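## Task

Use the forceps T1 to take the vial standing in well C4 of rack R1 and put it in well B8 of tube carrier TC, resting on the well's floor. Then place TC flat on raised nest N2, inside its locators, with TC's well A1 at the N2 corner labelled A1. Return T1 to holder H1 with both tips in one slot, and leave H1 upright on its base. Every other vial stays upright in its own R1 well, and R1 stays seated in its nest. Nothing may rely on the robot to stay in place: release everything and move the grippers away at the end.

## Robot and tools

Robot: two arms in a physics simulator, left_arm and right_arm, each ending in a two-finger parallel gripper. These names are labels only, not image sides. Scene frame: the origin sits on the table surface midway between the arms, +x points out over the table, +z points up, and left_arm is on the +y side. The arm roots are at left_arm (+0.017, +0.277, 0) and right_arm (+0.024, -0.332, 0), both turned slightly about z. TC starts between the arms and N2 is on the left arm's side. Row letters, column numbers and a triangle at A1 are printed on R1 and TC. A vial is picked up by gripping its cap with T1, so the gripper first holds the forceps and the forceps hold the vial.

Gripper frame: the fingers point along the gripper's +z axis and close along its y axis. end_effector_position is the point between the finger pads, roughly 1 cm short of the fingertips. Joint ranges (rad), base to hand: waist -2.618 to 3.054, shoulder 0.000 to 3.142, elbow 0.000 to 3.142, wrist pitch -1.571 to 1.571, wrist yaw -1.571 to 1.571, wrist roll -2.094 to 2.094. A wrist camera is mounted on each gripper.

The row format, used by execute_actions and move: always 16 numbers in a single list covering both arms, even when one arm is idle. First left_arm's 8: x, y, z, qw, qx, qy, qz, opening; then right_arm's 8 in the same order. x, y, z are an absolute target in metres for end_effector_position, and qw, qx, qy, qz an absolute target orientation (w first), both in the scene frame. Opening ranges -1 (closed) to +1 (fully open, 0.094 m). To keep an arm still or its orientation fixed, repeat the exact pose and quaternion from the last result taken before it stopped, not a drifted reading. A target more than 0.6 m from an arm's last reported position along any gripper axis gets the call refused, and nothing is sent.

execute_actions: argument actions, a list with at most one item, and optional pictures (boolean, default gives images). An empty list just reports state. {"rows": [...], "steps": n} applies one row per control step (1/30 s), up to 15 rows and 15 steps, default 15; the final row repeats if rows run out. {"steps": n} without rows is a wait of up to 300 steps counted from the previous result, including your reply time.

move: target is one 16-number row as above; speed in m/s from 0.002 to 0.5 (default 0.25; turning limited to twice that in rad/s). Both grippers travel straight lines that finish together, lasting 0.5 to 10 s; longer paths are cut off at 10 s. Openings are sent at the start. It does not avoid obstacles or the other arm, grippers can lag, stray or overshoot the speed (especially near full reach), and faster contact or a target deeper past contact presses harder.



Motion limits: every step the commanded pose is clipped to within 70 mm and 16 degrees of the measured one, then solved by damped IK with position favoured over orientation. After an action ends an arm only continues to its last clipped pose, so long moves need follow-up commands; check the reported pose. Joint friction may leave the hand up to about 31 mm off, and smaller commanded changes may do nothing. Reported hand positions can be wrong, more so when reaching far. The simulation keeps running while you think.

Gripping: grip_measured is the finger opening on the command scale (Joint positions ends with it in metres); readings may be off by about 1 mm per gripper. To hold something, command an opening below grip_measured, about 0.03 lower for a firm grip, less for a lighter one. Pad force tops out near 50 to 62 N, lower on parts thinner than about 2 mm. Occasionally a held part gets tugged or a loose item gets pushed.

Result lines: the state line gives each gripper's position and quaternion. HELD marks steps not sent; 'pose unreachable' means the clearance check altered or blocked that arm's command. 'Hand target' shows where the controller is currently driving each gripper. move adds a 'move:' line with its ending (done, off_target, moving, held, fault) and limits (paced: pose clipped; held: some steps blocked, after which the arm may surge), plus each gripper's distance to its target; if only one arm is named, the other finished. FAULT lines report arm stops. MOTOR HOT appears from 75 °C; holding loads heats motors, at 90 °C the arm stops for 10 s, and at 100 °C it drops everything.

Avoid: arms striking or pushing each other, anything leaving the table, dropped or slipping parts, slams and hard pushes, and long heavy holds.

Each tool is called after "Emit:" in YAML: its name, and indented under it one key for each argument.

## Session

Emit:
execute_actions:
  actions: []

Scene clock: 0.00 s of 12600.00 s.
left_arm: end_effector_position=(+0.2131, +0.0623, +0.3272) grip_measured=+1.000 end_effector_quat_wxyz=(+0.280, -0.059, +0.836, -0.467) | right_arm: end_effector_position=(+0.3910, -0.5494, +0.1625) grip_measured=+1.000 end_effector_quat_wxyz=(+0.592, +0.730, +0.225, +0.258)
Joint positions: left_arm=[-0.628  0.851  1.089 -0.672  0.254 -0.986  0.094] | right_arm=[-0.28   1.553  0.56   0.8    0.519  1.779  0.094]
Joint velocities: left_arm=[-0.002  0.002  0.002 -0.007 -0.037 -0.022  0.   ] | right_arm=[-0.007  0.007 -0.022  0.007 -0.066 -0.022  0.   ]
Motor temperatures (°C, as the motors report them): left_arm=[20 39 30 22 20 22] | right_arm=[20 26 30 24 19 22]
Hand target (left_arm): +0.213, +0.062, +0.327; +0.280, -0.059, +0.836, -0.467
Hand target (right_arm): +0.391, -0.549, +0.162; +0.592, +0.730, +0.225, +0.258

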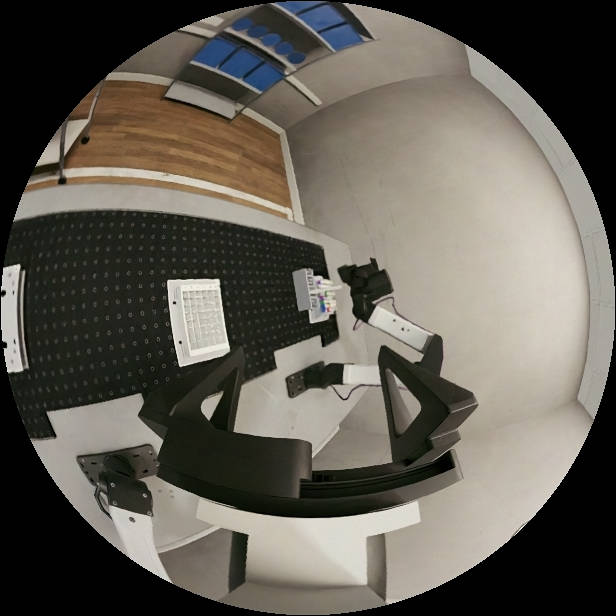

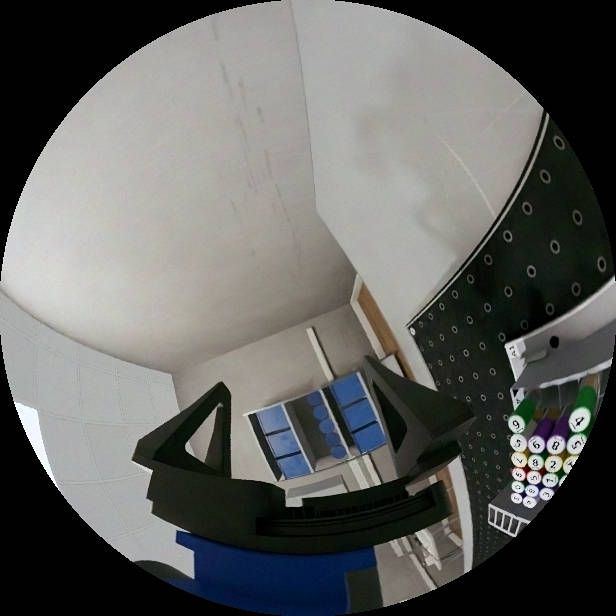

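Emit:
move:
  target: [0.3,0.12,0.25,0.280,-0.059,0.836,-0.467,1,0.36,-0.54,0.30,0.592,0.730,0.225,0.258,1]
  speed: 0.12

Emit:
move:
  target: [0.25,0.06,0.19,0.05,0,1,0,1,0.26,-0.40,0.26,0.26,0,0.965,0,1]
  speed: 0.15

Scene clock: 3.30 s of 12600.00 s.
left_arm: end_effector_position=(+0.2947, +0.1179, +0.2619) grip_measured=+1.000 end_effector_quat_wxyz=(+0.288, -0.052, +0.834, -0.467) | right_arm: end_effector_position=(+0.3625, -0.5392, +0.2848) grip_measured=+1.000 end_effector_quat_wxyz=(+0.584, +0.737, +0.233, +0.248)
Joint positions: left_arm=[-0.108  0.998  0.892 -0.448  0.715 -0.696  0.094] | right_arm=[-0.28   1.18   0.849  0.104  0.518  1.779  0.094]
Joint velocities: left_arm=[ 0.002 -0.012  0.002 -0.007 -0.081  0.007  0.   ] | right_arm=[-0.002 -0.012  0.007 -0.007 -0.051 -0.037  0.   ]
Motor temperatures (°C, as the motors report them): left_arm=[20 38 30 23 20 22] | right_arm=[20 26 30 25 19 22]
Hand target (left_arm): +0.298, +0.120, +0.250; +0.279, -0.058, +0.838, -0.465
Hand target (right_arm): +0.360, -0.540, +0.301; +0.592, +0.730, +0.225, +0.258
Off the commanded pose (left_arm): 0.013 m, 1 deg.
Off the commanded pose (right_arm): 0.015 m, 2 deg.
move: off_target (left_arm, right_arm)

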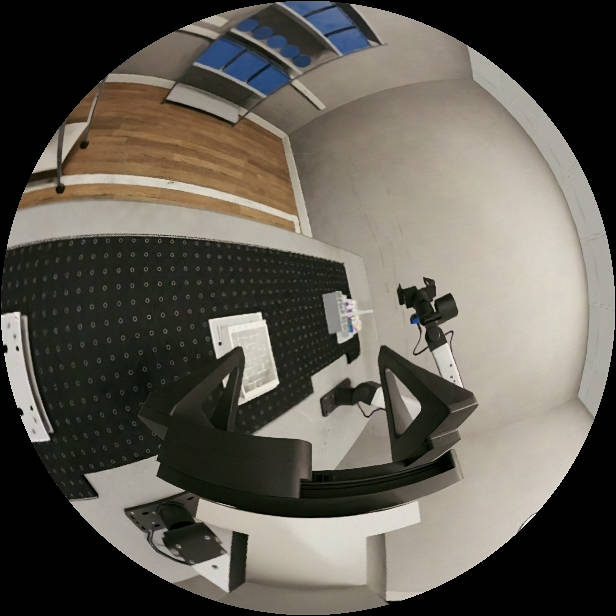

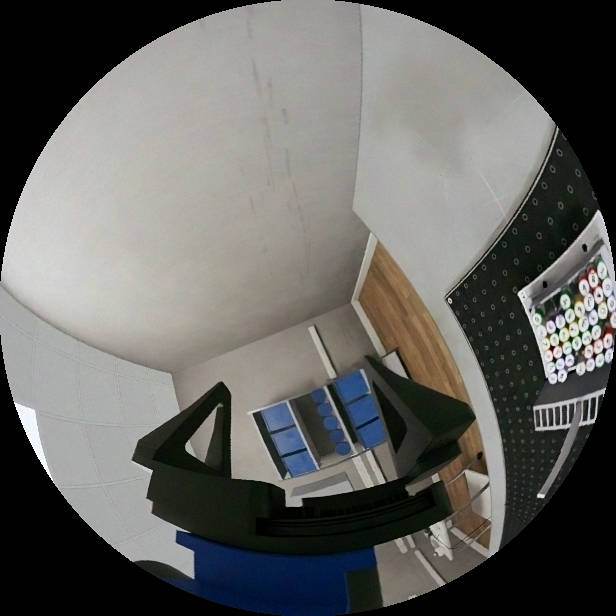

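Scene clock: 11.63 s of 12600.00 s.
left_arm: end_effector_position=(+0.2535, +0.0632, +0.1936) grip_measured=+1.000 end_effector_quat_wxyz=(+0.062, +0.003, +0.998, -0.009) | right_arm: end_effector_position=(+0.2548, -0.4006, +0.2559) grip_measured=+1.000 end_effector_quat_wxyz=(+0.260, +0.016, +0.965, +0.007)
Joint positions: left_arm=[-0.721  1.683  1.691 -1.477 -0.074 -0.764  0.094] | right_arm=[-0.396  1.118  1.37  -1.343 -0.225 -0.36   0.094]
Joint velocities: left_arm=[ 0.002 -0.017 -0.022  0.007  0.022 -0.007  0.   ] | right_arm=[ 0.002 -0.012 -0.012 -0.037  0.022 -0.037  0.   ]
Motor temperatures (°C, as the motors report them): left_arm=[20 39 33 23 20 22] | right_arm=[20 26 32 26 19 22]
Hand target (left_arm): +0.252, +0.061, +0.193; +0.056, +0.005, +0.998, +0.000
Hand target (right_arm): +0.259, -0.402, +0.260; +0.261, +0.007, +0.965, +0.002
Off the commanded pose (left_arm): 0.006 m, 2 deg.
Off the commanded pose (right_arm): 0.007 m, 2 deg.
move: done

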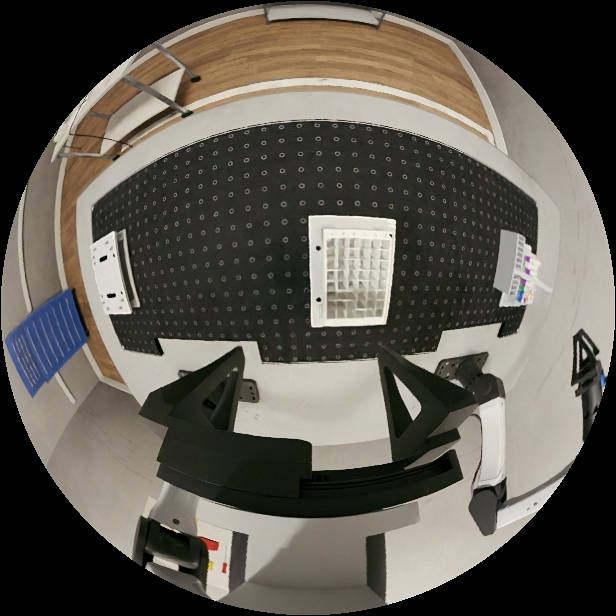

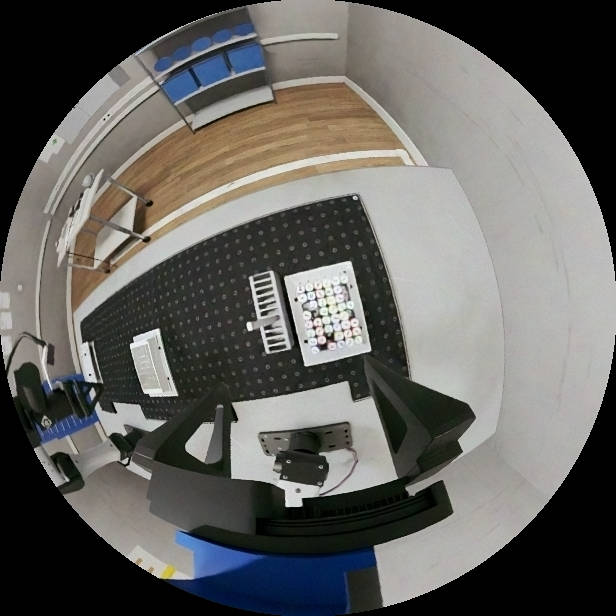

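Emit:
move:
  target: [0.25,0.06,0.19,0.05,0,1,0,1,0.25,-0.37,0.185,0.03,0,1,0,0.2]
  speed: 0.15

Emit:
zoom_image:
  camera: "cam_right_wrist"
  region: [200,150,460,410]

Emit:
zoom_image:
  camera: "cam_left_wrist"
  region: [290,200,430,340]

Scene clock: 15.93 s of 12600.00 s.
left_arm: end_effector_position=(+0.2533, +0.0636, +0.1936) grip_measured=+1.000 end_effector_quat_wxyz=(+0.062, -0.003, +0.998, -0.008) | right_arm: end_effector_position=(+0.2522, -0.3695, +0.1883) grip_measured=+0.201 end_effector_quat_wxyz=(+0.044, +0.001, +0.999, +0.002)
Joint positions: left_arm=[-0.721  1.683  1.691 -1.479 -0.075 -0.777  0.094] | right_arm=[-0.126  1.365  1.37  -1.491 -0.02  -0.177  0.056]
Joint velocities: left_arm=[-0.017  0.007 -0.002  0.007  0.081 -0.066  0.   ] | right_arm=[ 0.007 -0.002  0.007 -0.022 -0.066  0.007  0.   ]
Motor temperatures (°C, as the motors report them): left_arm=[20 39 34 23 20 22] | right_arm=[20 26 32 26 19 22]
Hand target (left_arm): +0.250, +0.060, +0.190; +0.050, +0.000, +0.999, -0.000
Hand target (right_arm): +0.250, -0.369, +0.183; +0.029, +0.003, +1.000, +0.001
Off the commanded pose (left_arm): 0.006 m, 2 deg.
Off the commanded pose (right_arm): 0.004 m, 2 deg.
move: done

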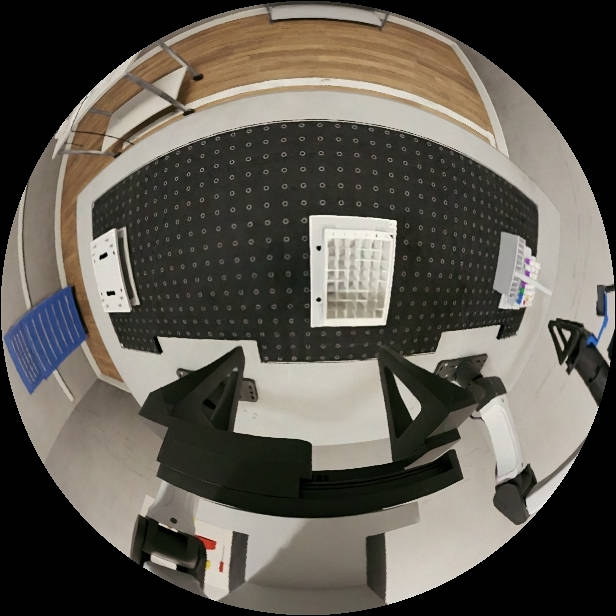

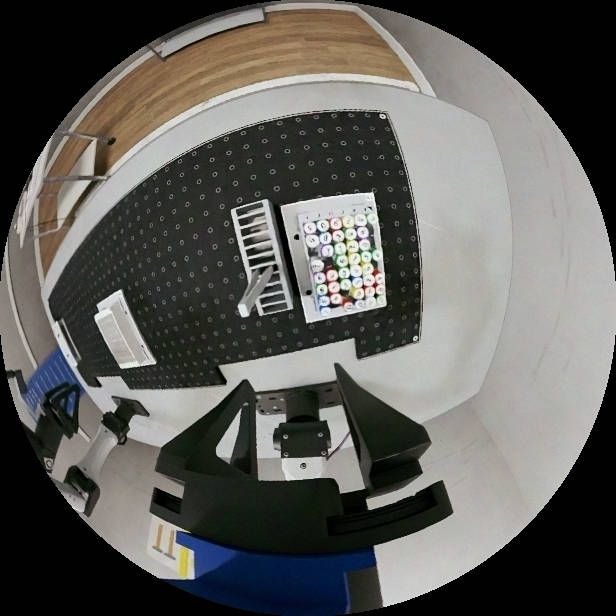

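Region (200, 150, 460, 410) of cam_right_wrist's 616x616 image, scaled by 1.938, with more detail than that image has.

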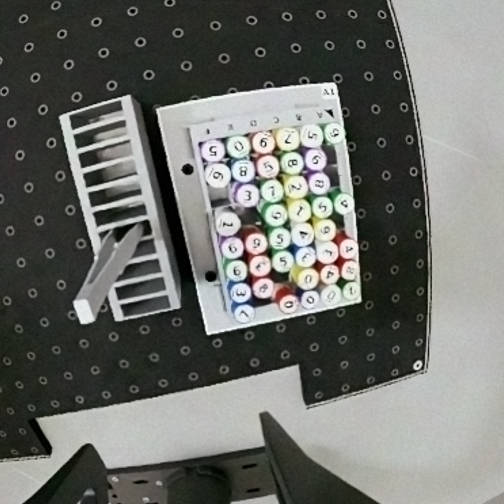

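Region (290, 200, 430, 340) of cam_left_wrist's 616x616 image, scaled by 3.600, with more detail than that image has.

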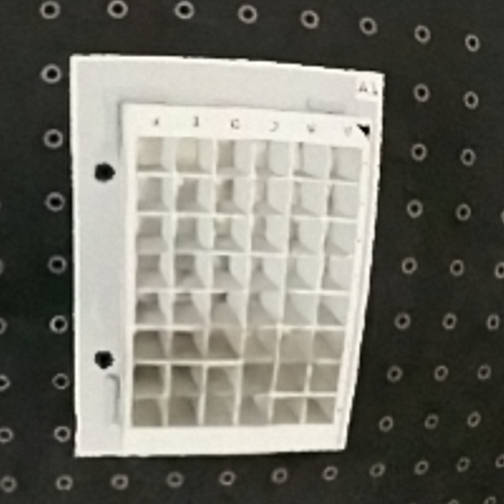

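Emit:
move:
  target: [0.3294,0.184,0.1475,0.378,0.567,0.659,-0.316,-1,0.31,-0.335,0.175,0.02,-0.06,1,0,0.2]
  speed: 0.15

Scene clock: 24.90 s of 12600.00 s.
left_arm: end_effector_position=(+0.3210, +0.1785, +0.1444) grip_measured=-0.990 end_effector_quat_wxyz=(+0.371, +0.572, +0.661, -0.314) | right_arm: end_effector_position=(+0.2989, -0.3344, +0.1713) grip_measured=+0.201 end_effector_quat_wxyz=(+0.006, -0.061, +0.998, +0.005)
Joint positions: left_arm=[ 0.213  1.658  1.147 -1.067  1.015  1.592  0.   ] | right_arm=[ 0.037  1.584  1.502 -1.477 -0.011 -0.138  0.056]
Joint velocities: left_arm=[-0.002 -0.002 -0.002 -0.037  0.037  0.007  0.001] | right_arm=[ 0.012  0.012  0.012  0.066 -0.051  0.022 -0.   ]
Motor temperatures (°C, as the motors report them): left_arm=[20 40 34 23 20 22] | right_arm=[20 26 33 25 19 22]
Hand target (left_arm): +0.324, +0.182, +0.145; +0.370, +0.568, +0.663, -0.318
Hand target (right_arm): +0.309, -0.333, +0.174; +0.019, -0.059, +0.998, +0.001
Off the commanded pose (left_arm): 0.011 m, 1 deg.
Off the commanded pose (right_arm): 0.012 m, 2 deg.
move: off_target (left_arm, right_arm)

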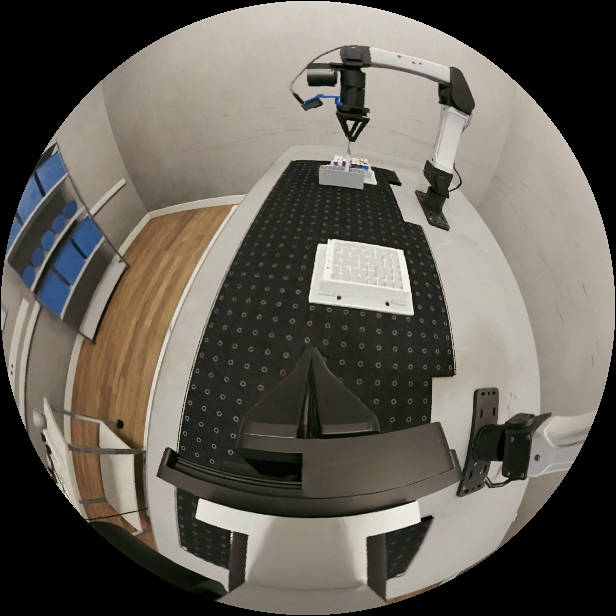

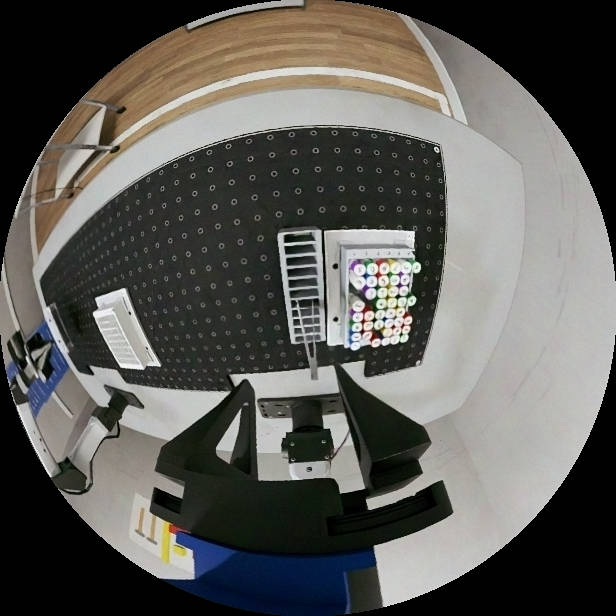

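Emit:
move:
  target: [0.321,0.1785,0.1444,0.371,0.572,0.661,-0.314,-1,0.312,-0.352,0.16,0.01,-0.02,1,0,0.0]
  speed: 0.05

Emit:
zoom_image:
  camera: "cam_left_wrist"
  region: [300,100,400,200]

Scene clock: 29.17 s of 12600.00 s.
left_arm: end_effector_position=(+0.3204, +0.1784, +0.1444) grip_measured=-0.990 end_effector_quat_wxyz=(+0.371, +0.573, +0.660, -0.314) | right_arm: end_effector_position=(+0.3088, -0.3486, +0.1653) grip_measured=+0.001 end_effector_quat_wxyz=(+0.013, -0.030, +0.999, +0.003)
Joint positions: left_arm=[ 0.213  1.658  1.147 -1.071  1.015  1.596  0.   ] | right_arm=[-0.011  1.608  1.502 -1.44  -0.008 -0.123  0.047]
Joint velocities: left_arm=[-0.002 -0.032  0.017  0.051  0.095  0.007 -0.   ] | right_arm=[-0.012  0.002  0.002 -0.037 -0.022  0.095  0.001]
Motor temperatures (°C, as the motors report them): left_arm=[20 41 34 23 20 22] | right_arm=[20 27 33 25 19 22]
Hand target (left_arm): +0.321, +0.179, +0.144; +0.371, +0.572, +0.661, -0.314
Hand target (right_arm): +0.312, -0.352, +0.160; +0.010, -0.020, +1.000, -0.000
Off the commanded pose (left_arm): 0.001 m, 0 deg.
Off the commanded pose (right_arm): 0.007 m, 1 deg.
After step 90, 0.17 s passed at rest.
move: done

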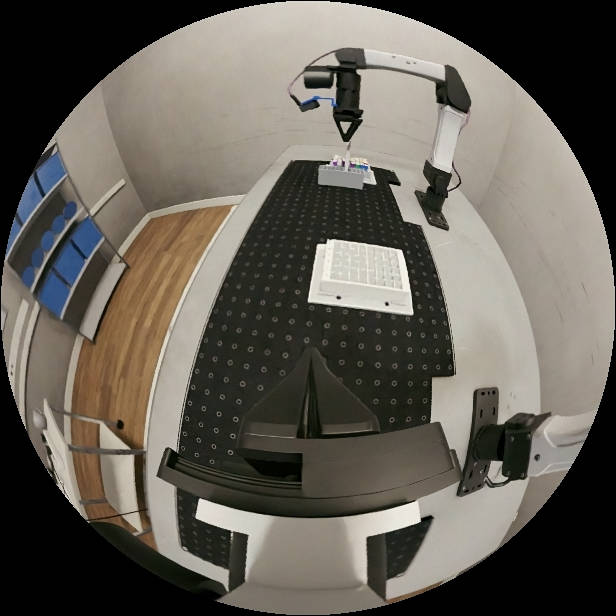

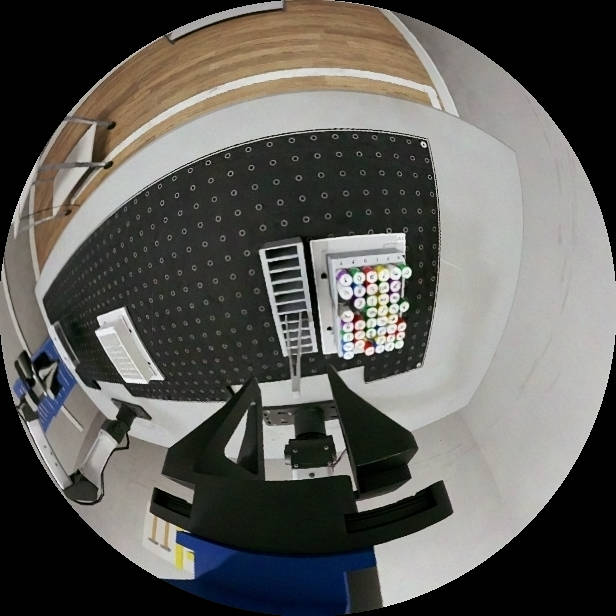

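Region (300, 100, 400, 200) of cam_left_wrist's 616x616 image, scaled by 5.040, with more detail than that image has.

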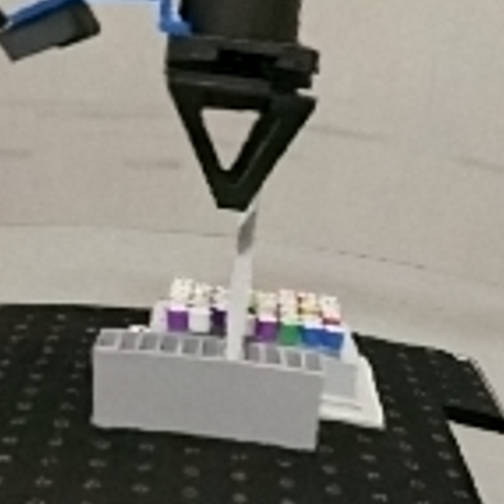

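Emit:
move:
  target: [0.321,0.1785,0.1444,0.371,0.572,0.661,-0.314,-1,0.308,-0.351,0.104,0.05,-0.03,0.998,0,0.0]
  speed: 0.03

Emit:
zoom_image:
  camera: "cam_left_wrist"
  region: [300,100,400,200]

Scene clock: 34.10 s of 12600.00 s.
left_arm: end_effector_position=(+0.3204, +0.1784, +0.1444) grip_measured=-0.990 end_effector_quat_wxyz=(+0.371, +0.573, +0.660, -0.314) | right_arm: end_effector_position=(+0.3086, -0.3486, +0.1029) grip_measured=+0.001 end_effector_quat_wxyz=(+0.039, -0.030, +0.999, +0.000)
Joint positions: left_arm=[ 0.213  1.658  1.147 -1.071  1.015  1.596  0.   ] | right_arm=[-0.011  1.556  1.199 -1.137 -0.008 -0.124  0.047]
Joint velocities: left_arm=[ 0.002  0.012 -0.007 -0.066  0.081 -0.095  0.   ] | right_arm=[-0.027 -0.007  0.017  0.007  0.007 -0.051 -0.   ]
Motor temperatures (°C, as the motors report them): left_arm=[20 41 35 22 20 22] | right_arm=[20 27 33 25 19 22]
Hand target (left_arm): +0.321, +0.179, +0.144; +0.371, +0.572, +0.661, -0.314
Hand target (right_arm): +0.308, -0.351, +0.104; +0.050, -0.031, +0.998, -0.000
Off the commanded pose (left_arm): 0.001 m, 0 deg.
Off the commanded pose (right_arm): 0.003 m, 1 deg.
move: done

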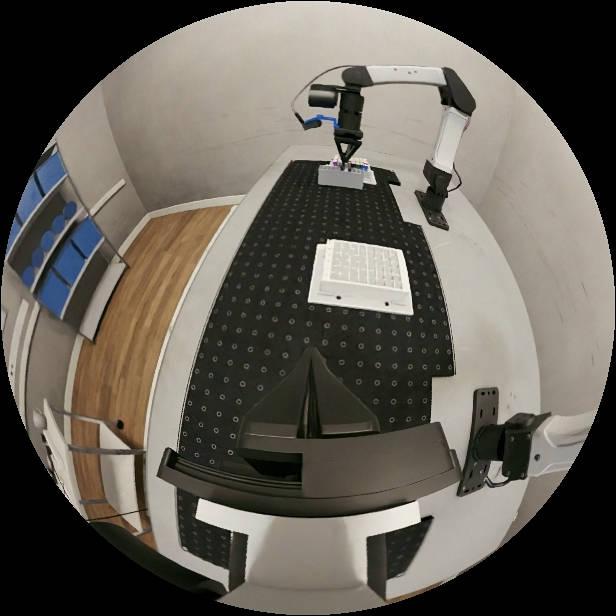

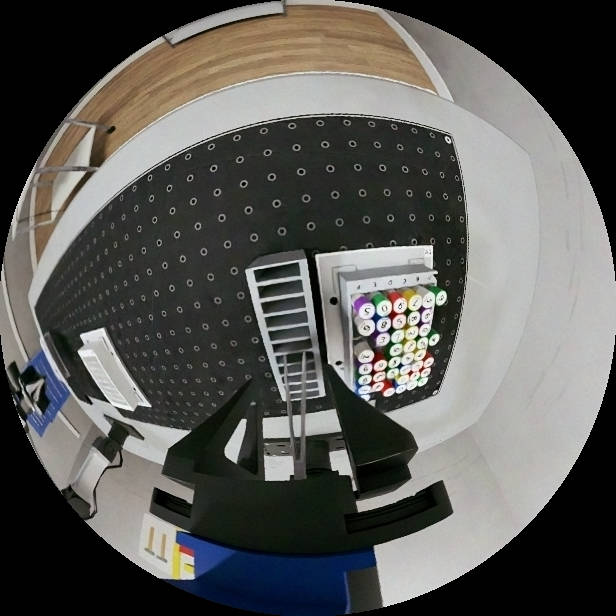

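Region (300, 100, 400, 200) of cam_left_wrist's 616x616 image, scaled by 5.040, with more detail than that image has.

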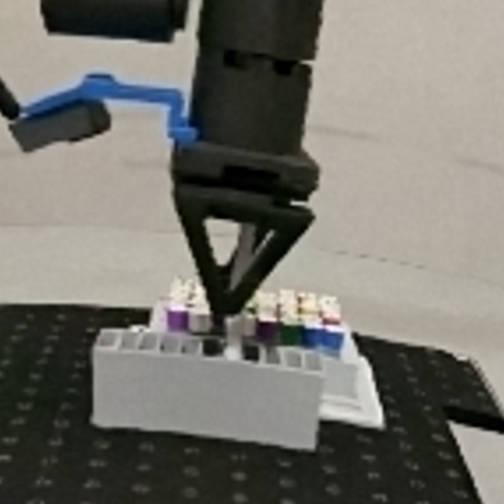

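Emit:
move:
  target: [0.321,0.1785,0.1444,0.371,0.572,0.661,-0.314,-1,0.301,-0.350,0.106,0.035,-0.03,0.998,0,-0.5]
  speed: 0.02

Emit:
zoom_image:
  camera: "cam_left_wrist"
  region: [300,100,400,200]

Scene clock: 36.60 s of 12600.00 s.
left_arm: end_effector_position=(+0.3204, +0.1784, +0.1444) grip_measured=-0.990 end_effector_quat_wxyz=(+0.371, +0.573, +0.660, -0.314) | right_arm: end_effector_position=(+0.3056, -0.3484, +0.1027) grip_measured=-0.499 end_effector_quat_wxyz=(+0.033, -0.030, +0.999, +0.001)
Joint positions: left_arm=[ 0.213  1.658  1.147 -1.071  1.015  1.596  0.   ] | right_arm=[-0.011  1.556  1.199 -1.149 -0.008 -0.124  0.024]
Joint velocities: left_arm=[ 0.012 -0.007 -0.007 -0.037 -0.051  0.007  0.   ] | right_arm=[-0.007 -0.007  0.022  0.051 -0.007  0.007  0.001]
Motor temperatures (°C, as the motors report them): left_arm=[20 42 35 22 20 22] | right_arm=[20 28 33 25 19 22]
Hand target (left_arm): +0.321, +0.179, +0.144; +0.371, +0.572, +0.661, -0.314
Hand target (right_arm): +0.301, -0.350, +0.106; +0.035, -0.030, +0.999, -0.000
Off the commanded pose (left_arm): 0.001 m, 0 deg.
Off the commanded pose (right_arm): 0.006 m, 0 deg.
move: done

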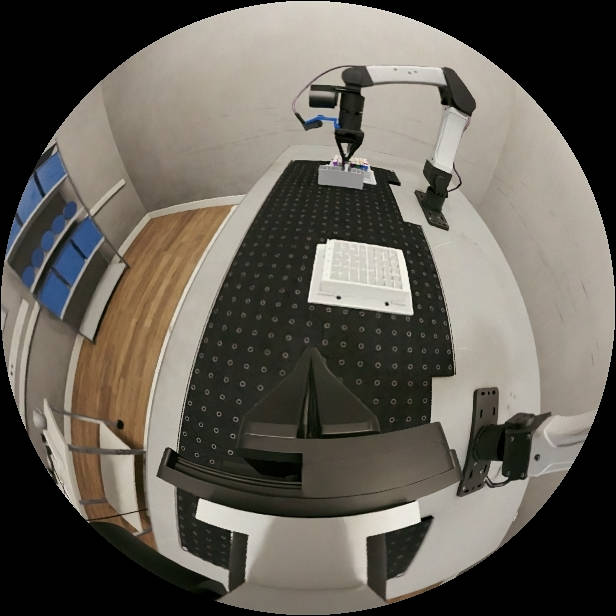

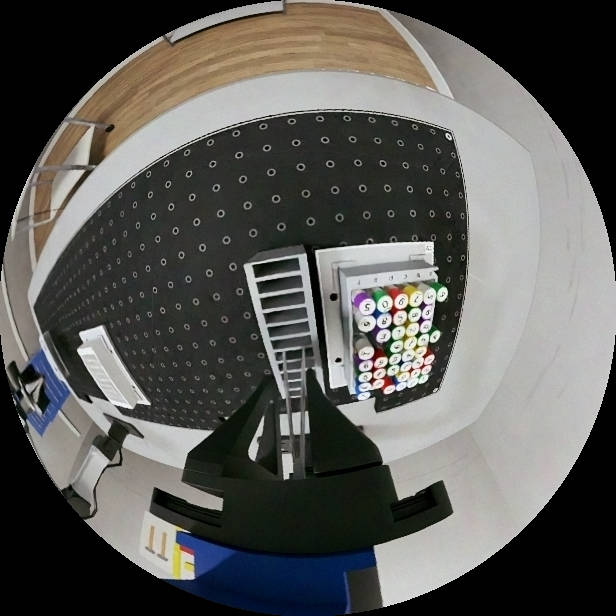

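Region (300, 100, 400, 200) of cam_left_wrist's 616x616 image, scaled by 5.040, with more detail than that image has.

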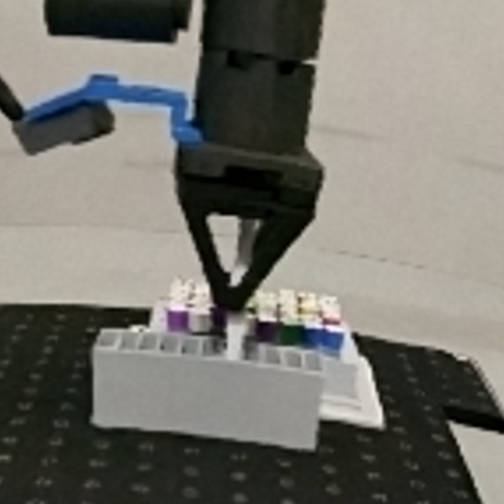

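Emit:
move:
  target: [0.321,0.1785,0.1444,0.371,0.572,0.661,-0.314,-1,0.3056,-0.3484,0.1027,0.033,-0.03,0.999,0,-0.76]
  speed: 0.02

Emit:
move:
  target: [0.321,0.1785,0.1444,0.371,0.572,0.661,-0.314,-1,0.302,-0.3484,0.18,0.033,-0.03,0.999,0,-0.76]
  speed: 0.04

Emit:
zoom_image:
  camera: "cam_left_wrist"
  region: [300,100,400,200]

Emit:
zoom_image:
  camera: "cam_right_wrist"
  region: [230,240,430,440]

Scene clock: 39.77 s of 12600.00 s.
left_arm: end_effector_position=(+0.3204, +0.1784, +0.1444) grip_measured=-0.990 end_effector_quat_wxyz=(+0.371, +0.573, +0.660, -0.314) | right_arm: end_effector_position=(+0.3053, -0.3483, +0.1027) grip_measured=-0.758 end_effector_quat_wxyz=(+0.032, -0.030, +0.999, +0.001)
Joint positions: left_arm=[ 0.213  1.658  1.147 -1.071  1.015  1.596  0.   ] | right_arm=[-0.011  1.556  1.199 -1.151 -0.008 -0.124  0.011]
Joint velocities: left_arm=[ 0.002  0.007 -0.002  0.007  0.022 -0.022  0.   ] | right_arm=[ 0.022  0.017 -0.012  0.022 -0.051 -0.022 -0.   ]
Motor temperatures (°C, as the motors report them): left_arm=[20 42 35 22 20 22] | right_arm=[20 28 33 25 19 22]
Hand target (left_arm): +0.321, +0.179, +0.144; +0.371, +0.572, +0.661, -0.314
Hand target (right_arm): +0.306, -0.348, +0.103; +0.033, -0.030, +0.999, +0.000
Off the commanded pose (left_arm): 0.001 m, 0 deg.
Off the commanded pose (right_arm): 0.000 m, 0 deg.
move: done

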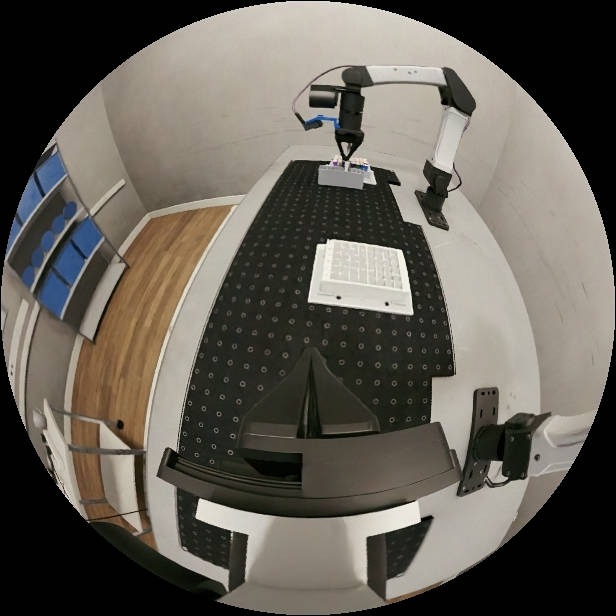

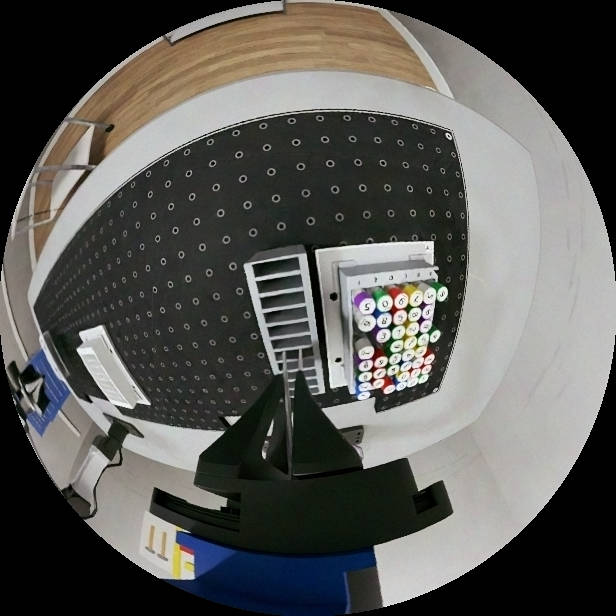

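Scene clock: 42.13 s of 12600.00 s.
left_arm: end_effector_position=(+0.3204, +0.1784, +0.1444) grip_measured=-0.990 end_effector_quat_wxyz=(+0.371, +0.573, +0.660, -0.314) | right_arm: end_effector_position=(+0.2994, -0.3480, +0.1726) grip_measured=-0.759 end_effector_quat_wxyz=(+0.023, -0.030, +0.999, +0.002)
Joint positions: left_arm=[ 0.213  1.658  1.147 -1.071  1.015  1.596  0.   ] | right_arm=[-0.011  1.556  1.478 -1.447 -0.008 -0.124  0.011]
Joint velocities: left_arm=[ 0.007 -0.002 -0.002 -0.022 -0.051  0.051 -0.   ] | right_arm=[ 0.002 -0.002 -0.007 -0.022 -0.037  0.051 -0.001]
Motor temperatures (°C, as the motors report them): left_arm=[20 42 35 22 20 22] | right_arm=[20 28 33 24 19 22]
Hand target (left_arm): +0.321, +0.179, +0.144; +0.371, +0.572, +0.661, -0.314
Hand target (right_arm): +0.302, -0.348, +0.180; +0.033, -0.030, +0.999, -0.000
Off the commanded pose (left_arm): 0.001 m, 0 deg.
Off the commanded pose (right_arm): 0.008 m, 1 deg.
move: done

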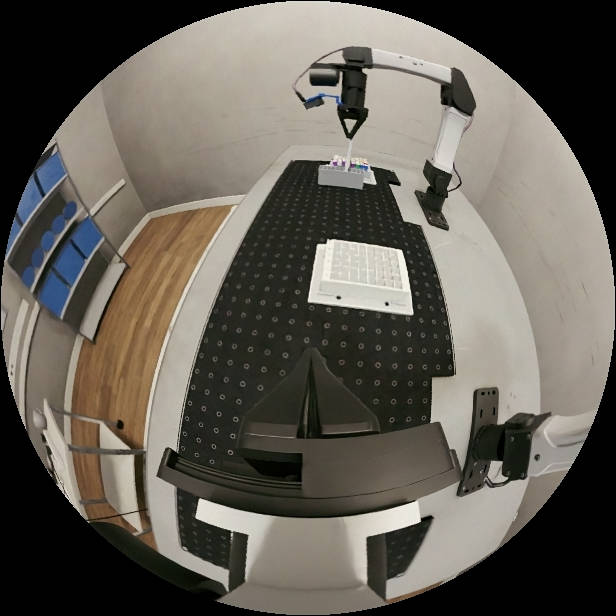

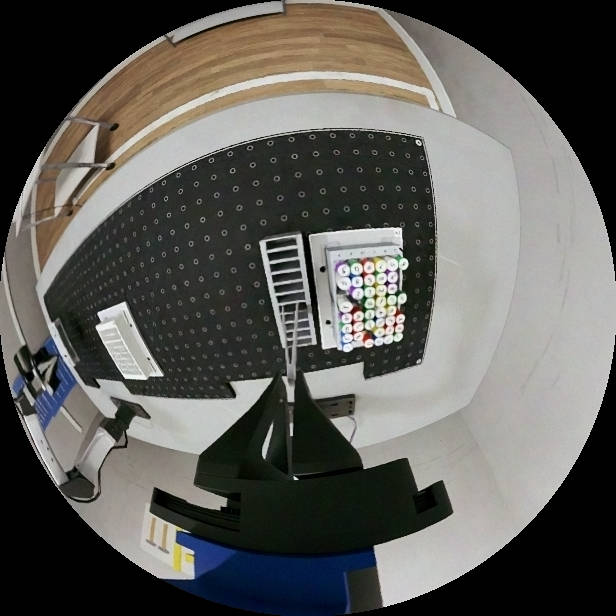

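Region (300, 100, 400, 200) of cam_left_wrist's 616x616 image, scaled by 5.040, with more detail than that image has.

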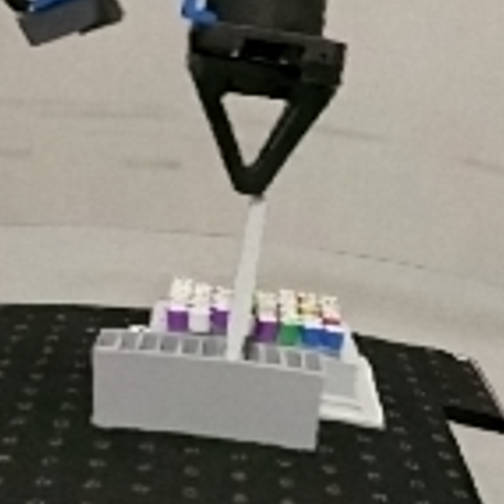

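Region (230, 240, 430, 440) of cam_right_wrist's 616x616 image, scaled by 2.520, with more detail than that image has.

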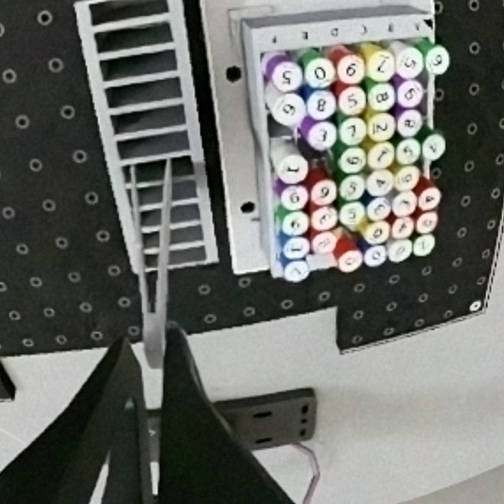

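Emit:
move:
  target: [0.321,0.1785,0.1444,0.371,0.572,0.661,-0.314,-1,0.297,-0.3484,0.172,0.033,-0.03,0.999,0,-0.4]
  speed: 0.04

Emit:
move:
  target: [0.321,0.1785,0.1444,0.371,0.572,0.661,-0.314,-1,0.306,-0.3484,0.088,0.04,-0.03,0.999,0,-0.4]
  speed: 0.04

Emit:
zoom_image:
  camera: "cam_left_wrist"
  region: [300,100,400,200]

Emit:
zoom_image:
  camera: "cam_right_wrist"
  region: [230,320,350,440]

Scene clock: 46.17 s of 12600.00 s.
left_arm: end_effector_position=(+0.3204, +0.1784, +0.1444) grip_measured=-0.990 end_effector_quat_wxyz=(+0.371, +0.573, +0.660, -0.314) | right_arm: end_effector_position=(+0.3006, -0.3480, +0.1726) grip_measured=-0.401 end_effector_quat_wxyz=(+0.026, -0.030, +0.999, +0.002)
Joint positions: left_arm=[ 0.213  1.658  1.147 -1.071  1.015  1.596  0.   ] | right_arm=[-0.011  1.556  1.478 -1.442 -0.008 -0.124  0.028]
Joint velocities: left_arm=[-0.017 -0.022  0.007 -0.051 -0.037 -0.051  0.   ] | right_arm=[-0.012 -0.007 -0.012 -0.051  0.007 -0.022 -0.   ]
Motor temperatures (°C, as the motors report them): left_arm=[20 43 35 22 20 22] | right_arm=[20 29 33 24 19 22]
Hand target (left_arm): +0.321, +0.179, +0.144; +0.371, +0.572, +0.661, -0.314
Hand target (right_arm): +0.297, -0.348, +0.172; +0.033, -0.030, +0.999, +0.000
Off the commanded pose (left_arm): 0.001 m, 0 deg.
Off the commanded pose (right_arm): 0.004 m, 1 deg.
After step 90, 0.33 s passed at rest.
move: done

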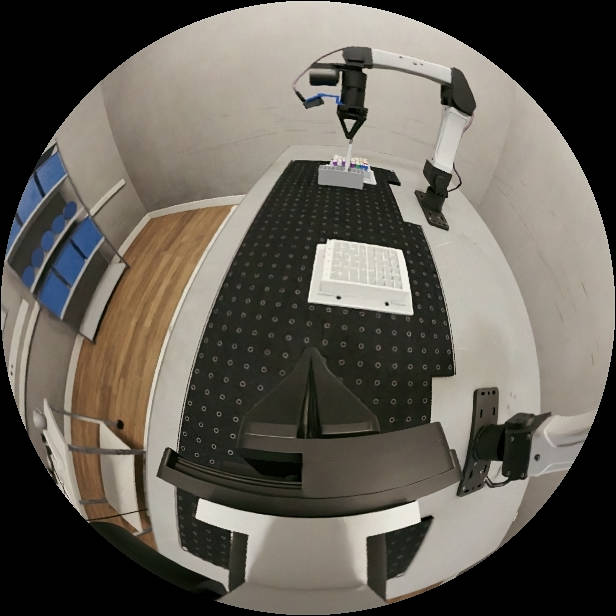

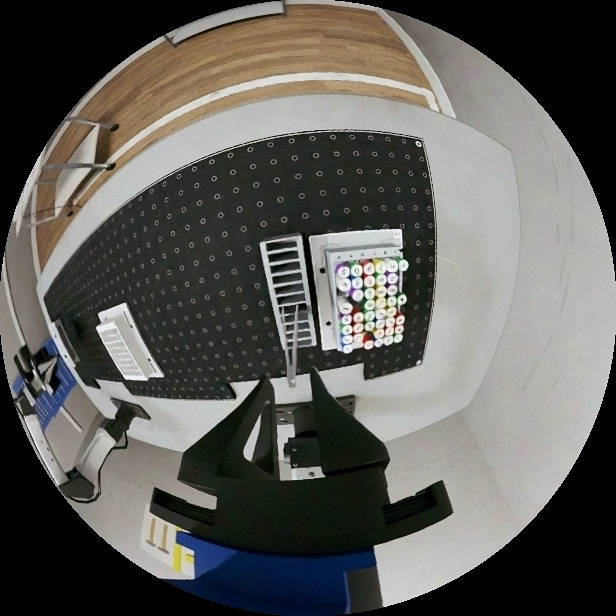

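Scene clock: 48.73 s of 12600.00 s.
left_arm: end_effector_position=(+0.3204, +0.1784, +0.1444) grip_measured=-0.990 end_effector_quat_wxyz=(+0.371, +0.573, +0.660, -0.314) | right_arm: end_effector_position=(+0.3065, -0.3484, +0.0914) grip_measured=-0.401 end_effector_quat_wxyz=(+0.038, -0.030, +0.999, +0.001)
Joint positions: left_arm=[ 0.213  1.658  1.147 -1.071  1.015  1.596  0.   ] | right_arm=[-0.011  1.556  1.153 -1.093 -0.008 -0.124  0.028]
Joint velocities: left_arm=[ 0.007 -0.002  0.012 -0.051  0.022  0.022 -0.001] | right_arm=[-0.002  0.007 -0.002  0.022  0.037 -0.022 -0.   ]
Motor temperatures (°C, as the motors report them): left_arm=[20 43 35 22 20 22] | right_arm=[20 29 33 24 19 22]
Hand target (left_arm): +0.321, +0.179, +0.144; +0.371, +0.572, +0.661, -0.314
Hand target (right_arm): +0.305, -0.348, +0.088; +0.040, -0.030, +0.999, +0.000
Off the commanded pose (left_arm): 0.001 m, 0 deg.
Off the commanded pose (right_arm): 0.003 m, 0 deg.
move: done

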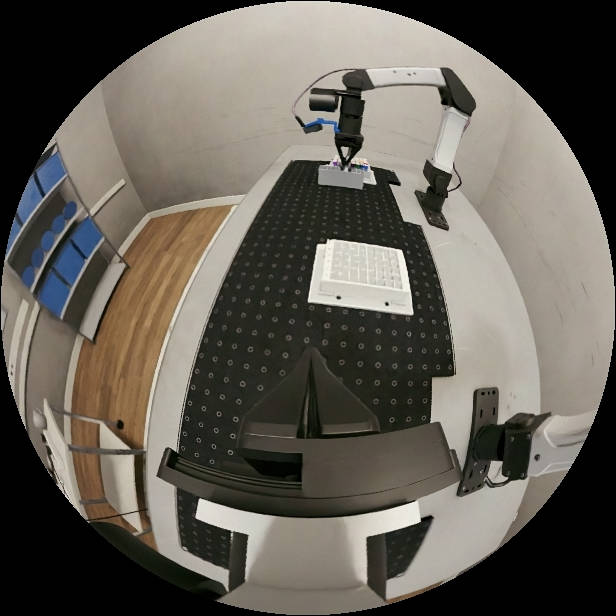

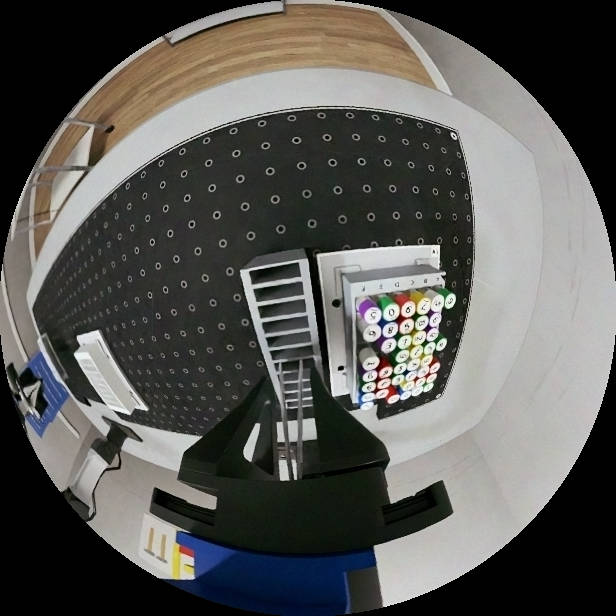

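Region (300, 100, 400, 200) of cam_left_wrist's 616x616 image, scaled by 5.040, with more detail than that image has.

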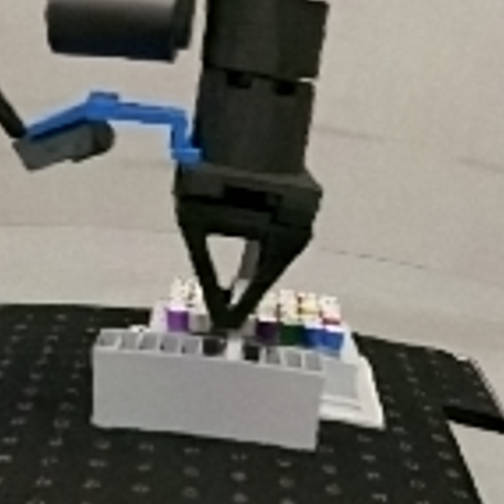

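Region (230, 320, 350, 440) of cam_right_wrist's 616x616 image, scaled by 4.200, with more detail than that image has.

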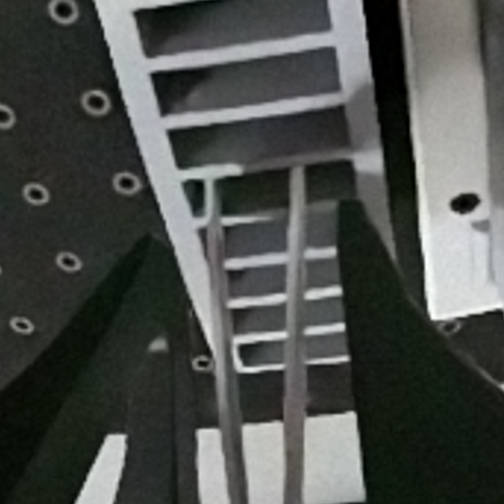

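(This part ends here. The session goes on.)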